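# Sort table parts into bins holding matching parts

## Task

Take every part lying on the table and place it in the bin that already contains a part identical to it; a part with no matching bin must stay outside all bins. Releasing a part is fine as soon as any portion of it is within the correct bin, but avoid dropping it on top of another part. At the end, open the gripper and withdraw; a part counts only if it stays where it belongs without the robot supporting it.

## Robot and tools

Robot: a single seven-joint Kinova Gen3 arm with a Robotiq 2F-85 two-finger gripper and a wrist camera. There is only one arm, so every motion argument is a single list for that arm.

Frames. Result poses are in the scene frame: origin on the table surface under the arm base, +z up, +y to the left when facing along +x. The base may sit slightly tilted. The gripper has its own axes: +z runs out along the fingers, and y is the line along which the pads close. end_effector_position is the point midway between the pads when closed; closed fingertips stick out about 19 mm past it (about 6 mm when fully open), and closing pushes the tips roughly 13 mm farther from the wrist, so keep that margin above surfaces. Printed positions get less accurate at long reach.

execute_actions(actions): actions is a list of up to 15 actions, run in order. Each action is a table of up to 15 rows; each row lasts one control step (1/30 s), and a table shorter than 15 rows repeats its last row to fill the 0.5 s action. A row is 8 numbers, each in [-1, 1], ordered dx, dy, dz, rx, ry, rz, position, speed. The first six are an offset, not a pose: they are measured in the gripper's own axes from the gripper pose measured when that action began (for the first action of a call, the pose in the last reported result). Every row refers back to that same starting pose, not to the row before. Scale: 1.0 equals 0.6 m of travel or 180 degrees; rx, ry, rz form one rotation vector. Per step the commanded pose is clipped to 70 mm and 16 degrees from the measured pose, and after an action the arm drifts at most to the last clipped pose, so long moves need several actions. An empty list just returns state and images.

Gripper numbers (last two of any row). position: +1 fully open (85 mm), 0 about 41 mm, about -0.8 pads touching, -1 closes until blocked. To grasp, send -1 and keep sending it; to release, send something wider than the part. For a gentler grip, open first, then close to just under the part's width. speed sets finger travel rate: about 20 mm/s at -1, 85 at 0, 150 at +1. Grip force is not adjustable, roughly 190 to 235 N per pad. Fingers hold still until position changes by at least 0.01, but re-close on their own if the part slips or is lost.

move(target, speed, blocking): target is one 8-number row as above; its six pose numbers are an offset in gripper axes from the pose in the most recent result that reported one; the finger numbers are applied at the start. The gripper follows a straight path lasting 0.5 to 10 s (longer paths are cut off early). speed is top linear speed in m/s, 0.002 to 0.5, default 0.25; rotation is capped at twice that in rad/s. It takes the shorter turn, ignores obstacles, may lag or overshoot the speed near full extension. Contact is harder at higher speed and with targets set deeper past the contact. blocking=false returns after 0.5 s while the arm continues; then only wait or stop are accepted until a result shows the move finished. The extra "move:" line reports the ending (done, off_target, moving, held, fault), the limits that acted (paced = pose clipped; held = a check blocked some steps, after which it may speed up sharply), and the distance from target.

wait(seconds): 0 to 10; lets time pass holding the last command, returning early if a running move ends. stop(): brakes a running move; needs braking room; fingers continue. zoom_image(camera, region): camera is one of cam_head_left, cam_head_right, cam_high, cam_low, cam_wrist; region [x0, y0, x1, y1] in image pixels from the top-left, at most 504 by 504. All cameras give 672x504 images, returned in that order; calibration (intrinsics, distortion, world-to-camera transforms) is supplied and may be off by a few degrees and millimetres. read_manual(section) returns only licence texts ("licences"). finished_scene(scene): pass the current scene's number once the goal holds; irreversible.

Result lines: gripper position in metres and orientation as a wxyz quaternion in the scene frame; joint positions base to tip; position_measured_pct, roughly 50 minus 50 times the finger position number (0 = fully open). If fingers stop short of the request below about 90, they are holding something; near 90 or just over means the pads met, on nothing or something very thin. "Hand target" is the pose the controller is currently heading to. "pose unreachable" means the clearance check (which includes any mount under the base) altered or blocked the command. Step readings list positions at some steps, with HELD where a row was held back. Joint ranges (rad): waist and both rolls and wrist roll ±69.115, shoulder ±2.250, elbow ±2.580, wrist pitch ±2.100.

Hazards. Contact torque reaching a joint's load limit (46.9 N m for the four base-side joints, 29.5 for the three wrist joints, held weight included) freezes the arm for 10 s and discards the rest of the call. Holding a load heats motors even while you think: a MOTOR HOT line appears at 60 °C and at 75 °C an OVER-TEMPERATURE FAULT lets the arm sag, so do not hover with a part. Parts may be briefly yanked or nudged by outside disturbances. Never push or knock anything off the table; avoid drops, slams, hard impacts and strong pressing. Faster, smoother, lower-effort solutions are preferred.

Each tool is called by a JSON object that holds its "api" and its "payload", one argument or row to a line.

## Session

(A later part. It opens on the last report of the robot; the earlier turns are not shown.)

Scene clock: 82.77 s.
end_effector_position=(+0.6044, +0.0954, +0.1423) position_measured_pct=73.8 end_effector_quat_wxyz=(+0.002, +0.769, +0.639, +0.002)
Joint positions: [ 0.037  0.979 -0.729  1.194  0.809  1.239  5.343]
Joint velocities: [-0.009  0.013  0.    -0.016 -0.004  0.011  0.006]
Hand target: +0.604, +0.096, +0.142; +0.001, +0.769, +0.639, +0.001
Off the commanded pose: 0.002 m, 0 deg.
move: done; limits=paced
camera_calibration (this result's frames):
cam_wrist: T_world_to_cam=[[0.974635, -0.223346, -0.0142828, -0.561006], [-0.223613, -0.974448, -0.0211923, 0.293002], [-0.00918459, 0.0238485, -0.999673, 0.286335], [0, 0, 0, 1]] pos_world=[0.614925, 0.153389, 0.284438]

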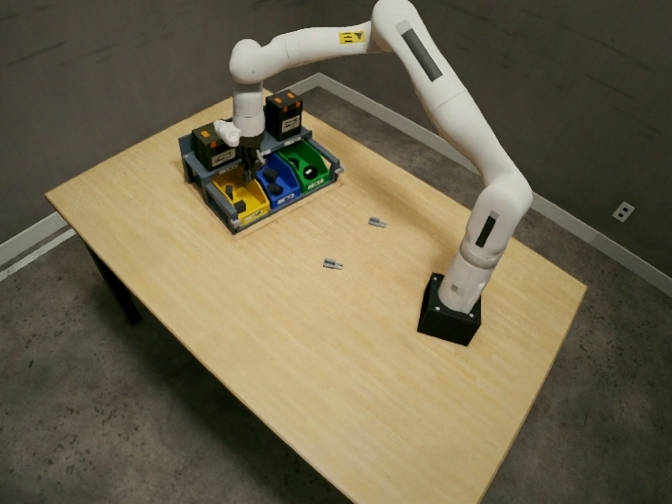

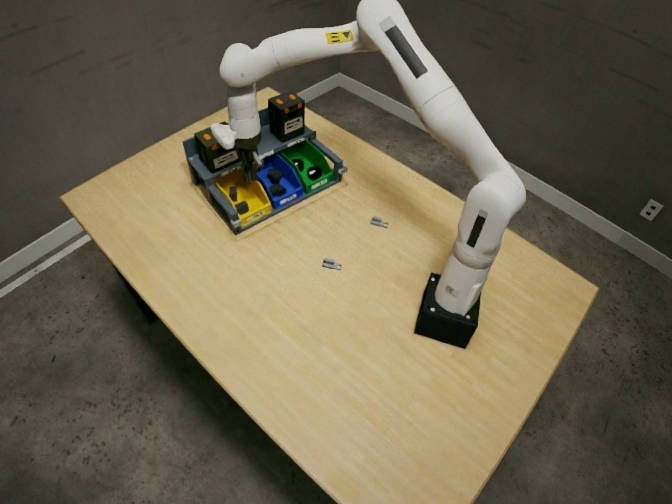

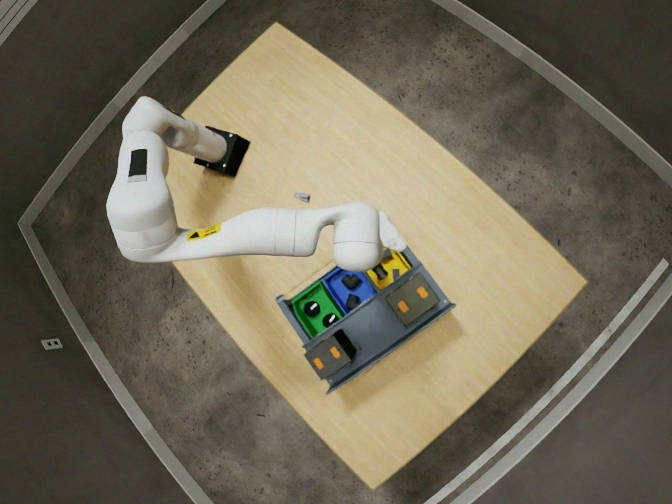

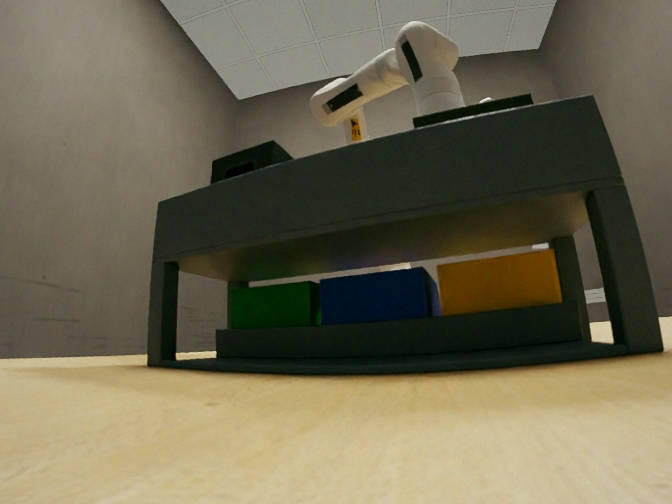

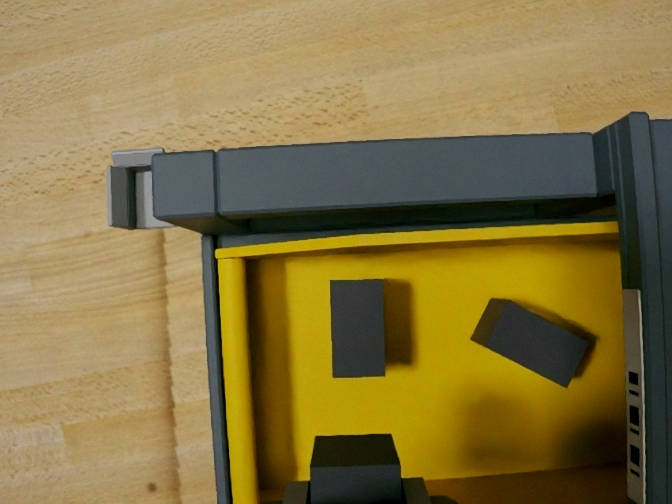

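{"api": "move", "payload": {
  "target": [-0.001,0,0.164,0,0,0,-1,0],
  "speed": 0.13
}}

{"api": "execute_actions", "payload": {
  "actions": [
    [[0,0,0,0,0,0,-0.3,-0.5]]
  ]
}}

{"api": "move", "payload": {
  "target": [0,0,-0.1167,0,0,0,-0.3,0],
  "speed": 0.25
}}

{"api": "move", "payload": {
  "target": [0,-0.25,-0.2,0,0,0,-0.3,0],
  "speed": 0.3
}}

Scene clock: 85.00 s.
end_effector_position=(+0.6052, +0.0945, +0.0441) position_measured_pct=73.8 end_effector_quat_wxyz=(+0.002, +0.769, +0.639, +0.002)
Joint positions: [ 0.045  1.118 -0.671  1.229  0.896  1.08   5.294]
Joint velocities: [ 0.     0.003  0.001  0.001  0.    -0.002  0.001]
Hand target: +0.605, +0.095, +0.044; +0.002, +0.769, +0.639, +0.002
Off the commanded pose: 0.001 m, 0 deg.
move: done
camera_calibration (this result's frames):
cam_wrist: T_world_to_cam=[[0.974504, -0.223947, -0.0137459, -0.563285], [-0.224199, -0.974322, -0.0207992, 0.290536], [-0.008735, 0.0233508, -0.999689, 0.187884], [0, 0, 0, 1]] pos_world=[0.615703, 0.152542, 0.186125]

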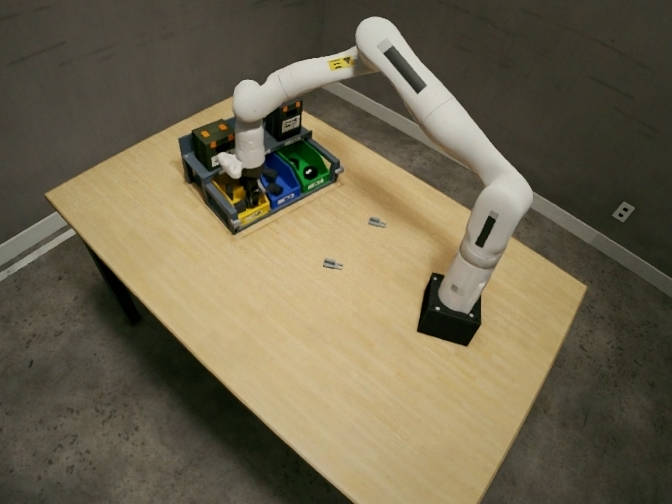

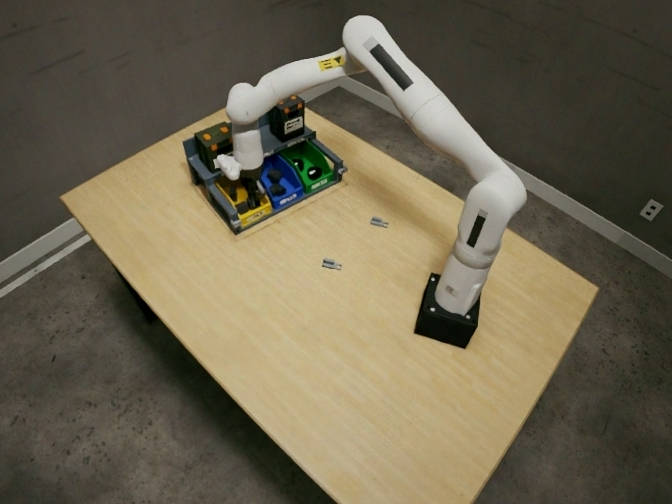

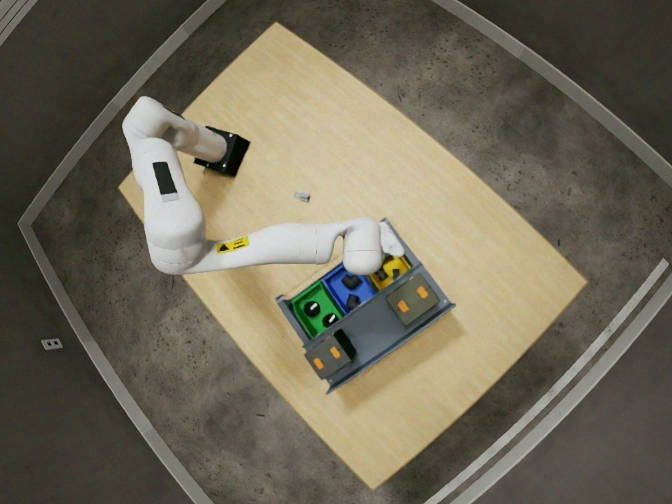

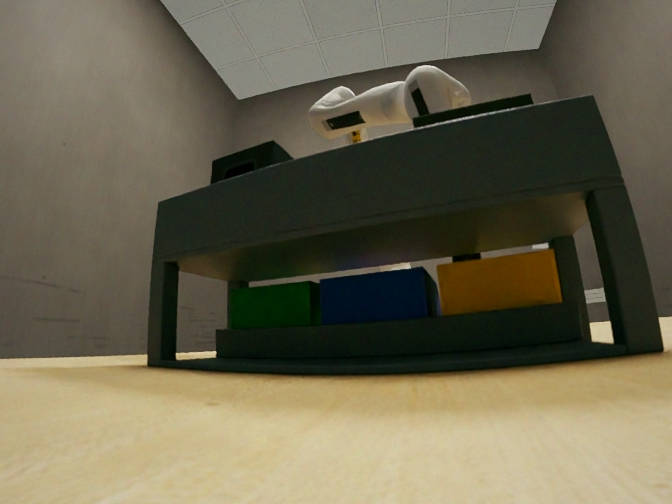

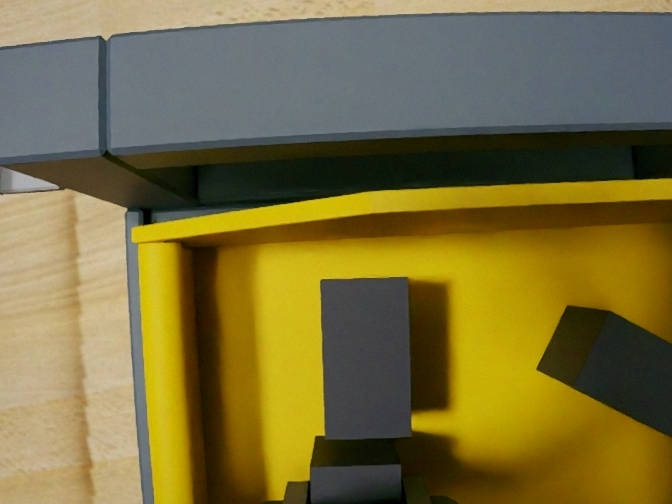

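Scene clock: 85.50 s.
end_effector_position=(+0.6052, +0.0945, +0.0441) position_measured_pct=65.1 end_effector_quat_wxyz=(+0.002, +0.769, +0.639, +0.002)
Joint positions: [ 0.045  1.118 -0.671  1.229  0.896  1.08   5.294]
Joint velocities: [-0.    -0.     0.001 -0.     0.    -0.     0.001]
Hand target: +0.605, +0.094, +0.044; +0.002, +0.769, +0.639, +0.002
Off the commanded pose: 0.000 m, 0 deg.
Step readings (end_effector_position):
0: (+0.6052, +0.0945, +0.0441)
1: (+0.6052, +0.0945, +0.0440)
2: (+0.6052, +0.0945, +0.0440)
4: (+0.6053, +0.0945, +0.0441)
8: (+0.6053, +0.0945, +0.0441)
15: end_effector_position above
camera_calibration (this result's frames):
cam_wrist: T_world_to_cam=[[0.974504, -0.22395, -0.0137329, -0.56329], [-0.224201, -0.974321, -0.0208019, 0.290538], [-0.00872167, 0.0233505, -0.999689, 0.187882], [0, 0, 0, 1]] pos_world=[0.615706, 0.152541, 0.186132]

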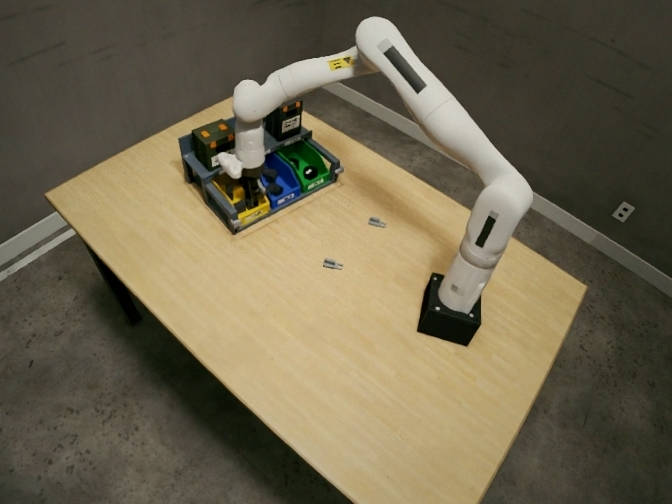

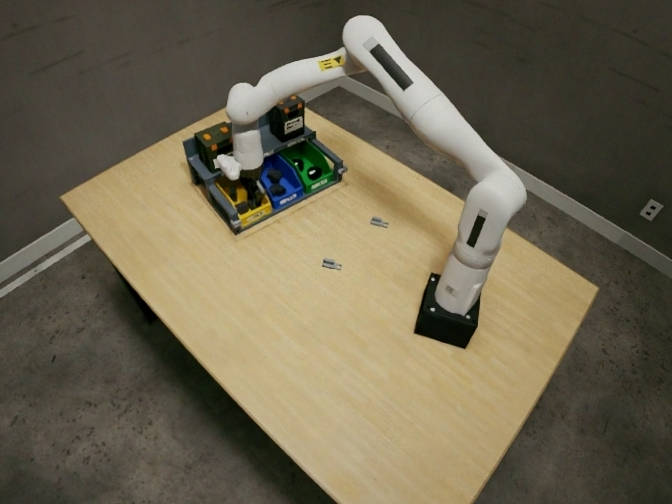

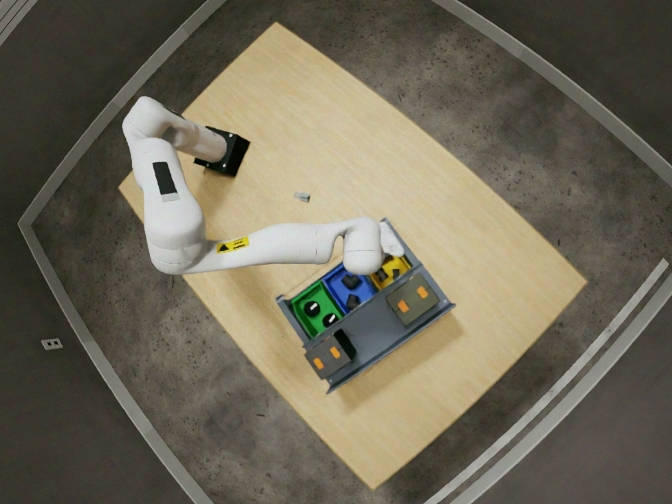

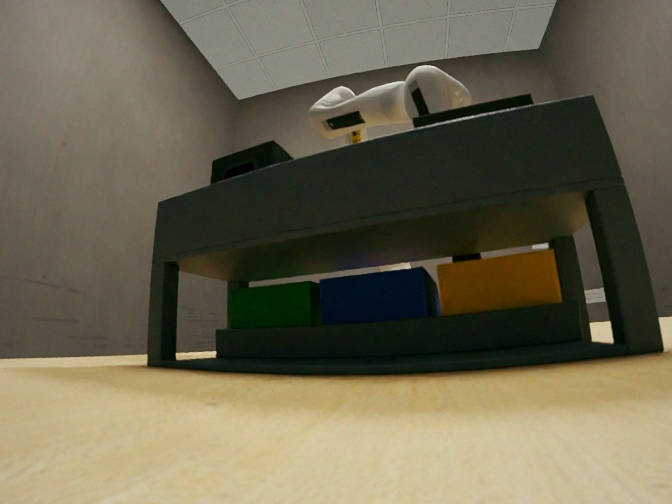

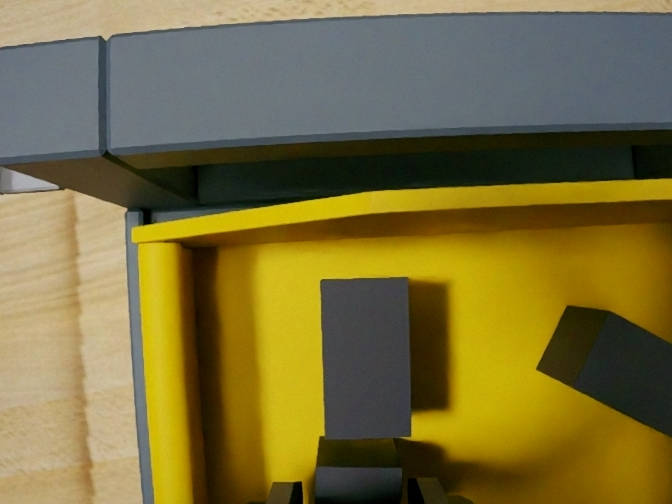

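Scene clock: 86.37 s.
end_effector_position=(+0.6046, +0.0947, +0.1139) position_measured_pct=65.1 end_effector_quat_wxyz=(+0.002, +0.769, +0.639, +0.002)
Joint positions: [ 0.042  1.016 -0.713  1.213  0.833  1.189  5.327]
Joint velocities: [ 0.001 -0.004 -0.001 -0.001 -0.     0.002  0.002]
Hand target: +0.605, +0.095, +0.114; +0.002, +0.769, +0.639, +0.002
Off the commanded pose: 0.000 m, 0 deg.
move: done
camera_calibration (this result's frames):
cam_wrist: T_world_to_cam=[[0.974595, -0.223525, -0.0141601, -0.561674], [-0.223788, -0.97441, -0.0210901, 0.291866], [-0.00908356, 0.0237232, -0.999677, 0.257923], [0, 0, 0, 1]] pos_world=[0.615064, 0.15273, 0.256042]

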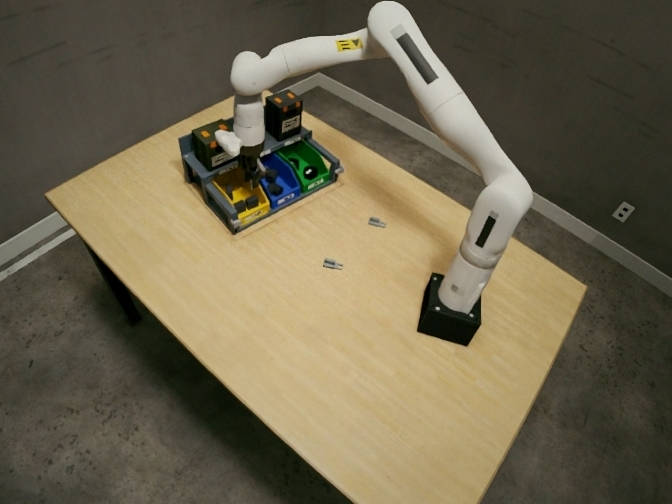

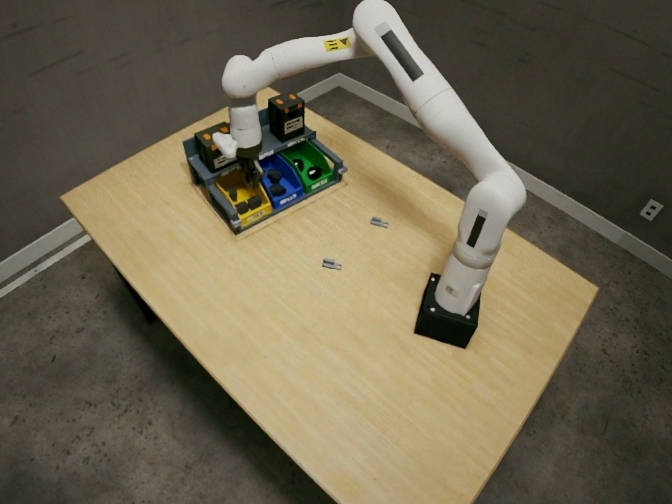

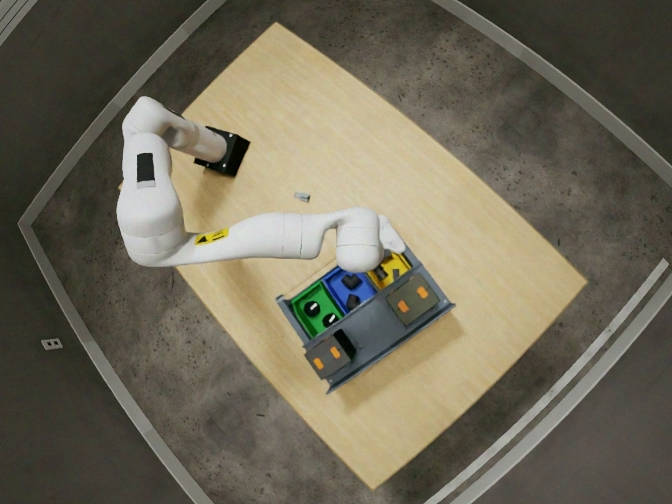

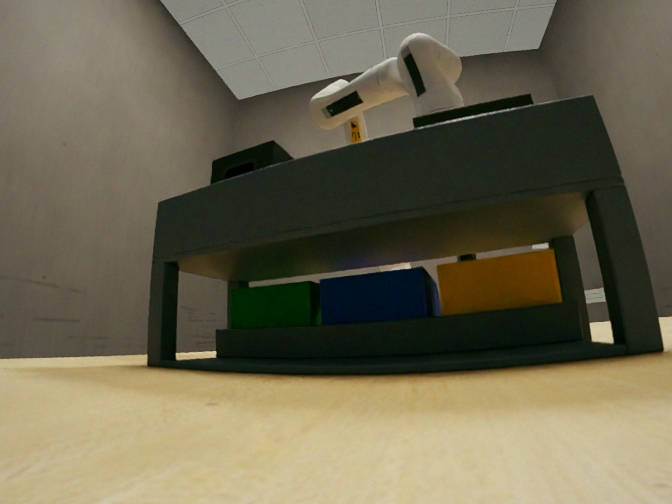

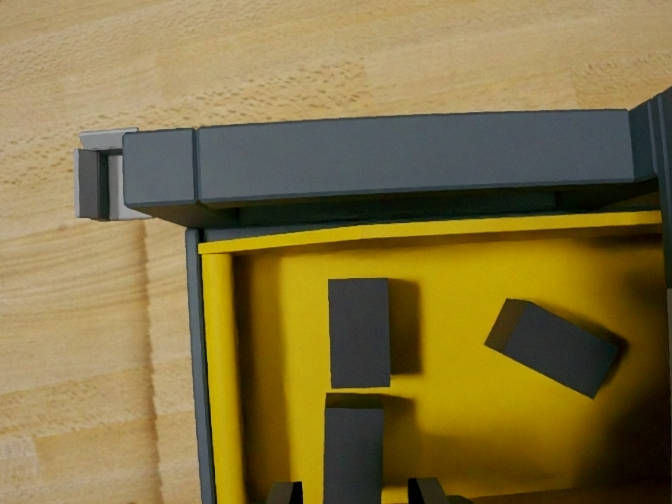

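Scene clock: 87.63 s.
end_effector_position=(+0.4561, +0.1223, +0.2328) position_measured_pct=65.1 end_effector_quat_wxyz=(+0.002, +0.769, +0.639, +0.002)
Joint positions: [ 0.056  0.648 -0.85   1.644  0.693  1.186  5.085]
Joint velocities: [ 0.003 -0.005 -0.001  0.001 -0.    -0.001 -0.002]
Hand target: +0.456, +0.122, +0.233; +0.002, +0.769, +0.639, +0.002
Off the commanded pose: 0.001 m, 0 deg.
move: done
camera_calibration (this result's frames):
cam_wrist: T_world_to_cam=[[0.974816, -0.222549, -0.0143605, -0.409328], [-0.222814, -0.974642, -0.0206647, 0.287489], [-0.00939746, 0.023344, -0.999683, 0.37494], [0, 0, 0, 1]] pos_world=[0.466599, 0.180351, 0.374884]

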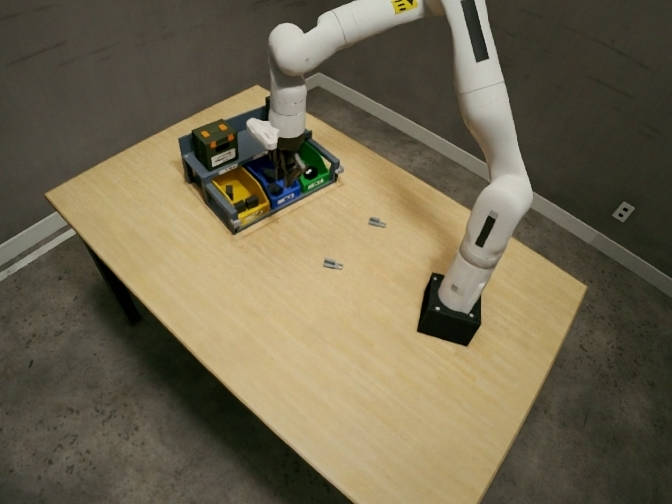

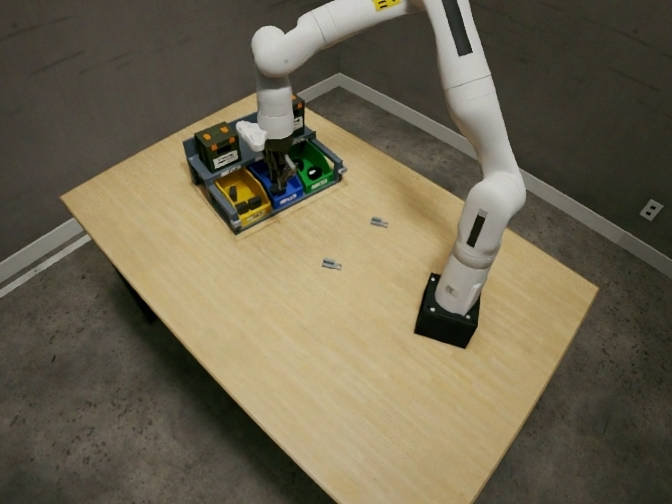

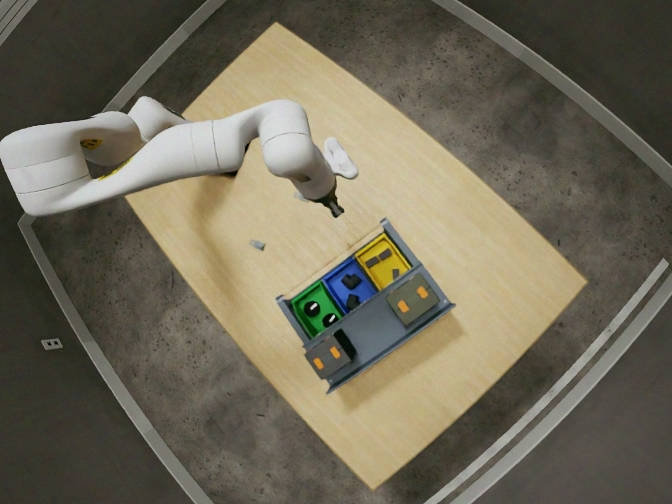

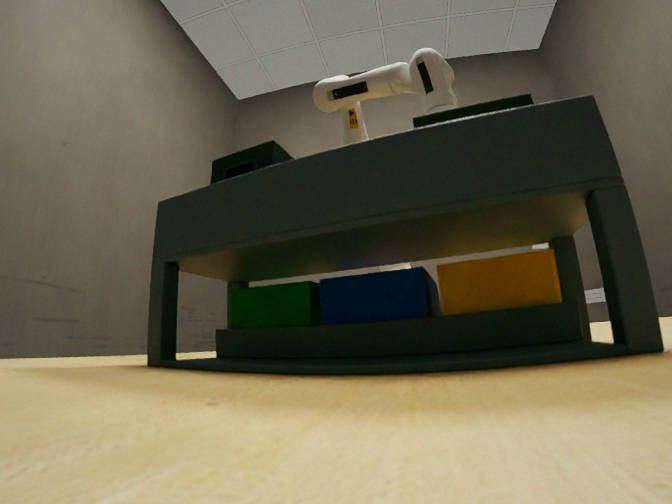

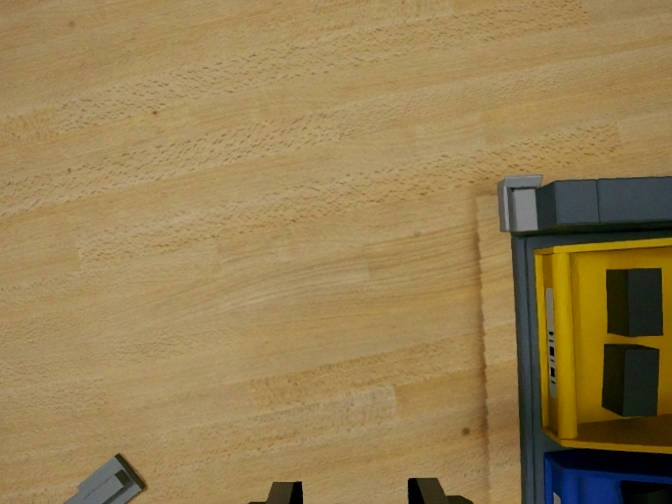

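{"api": "finished_scene", "payload": {
  "scene": 1
}}

The scene is finished: the task was done.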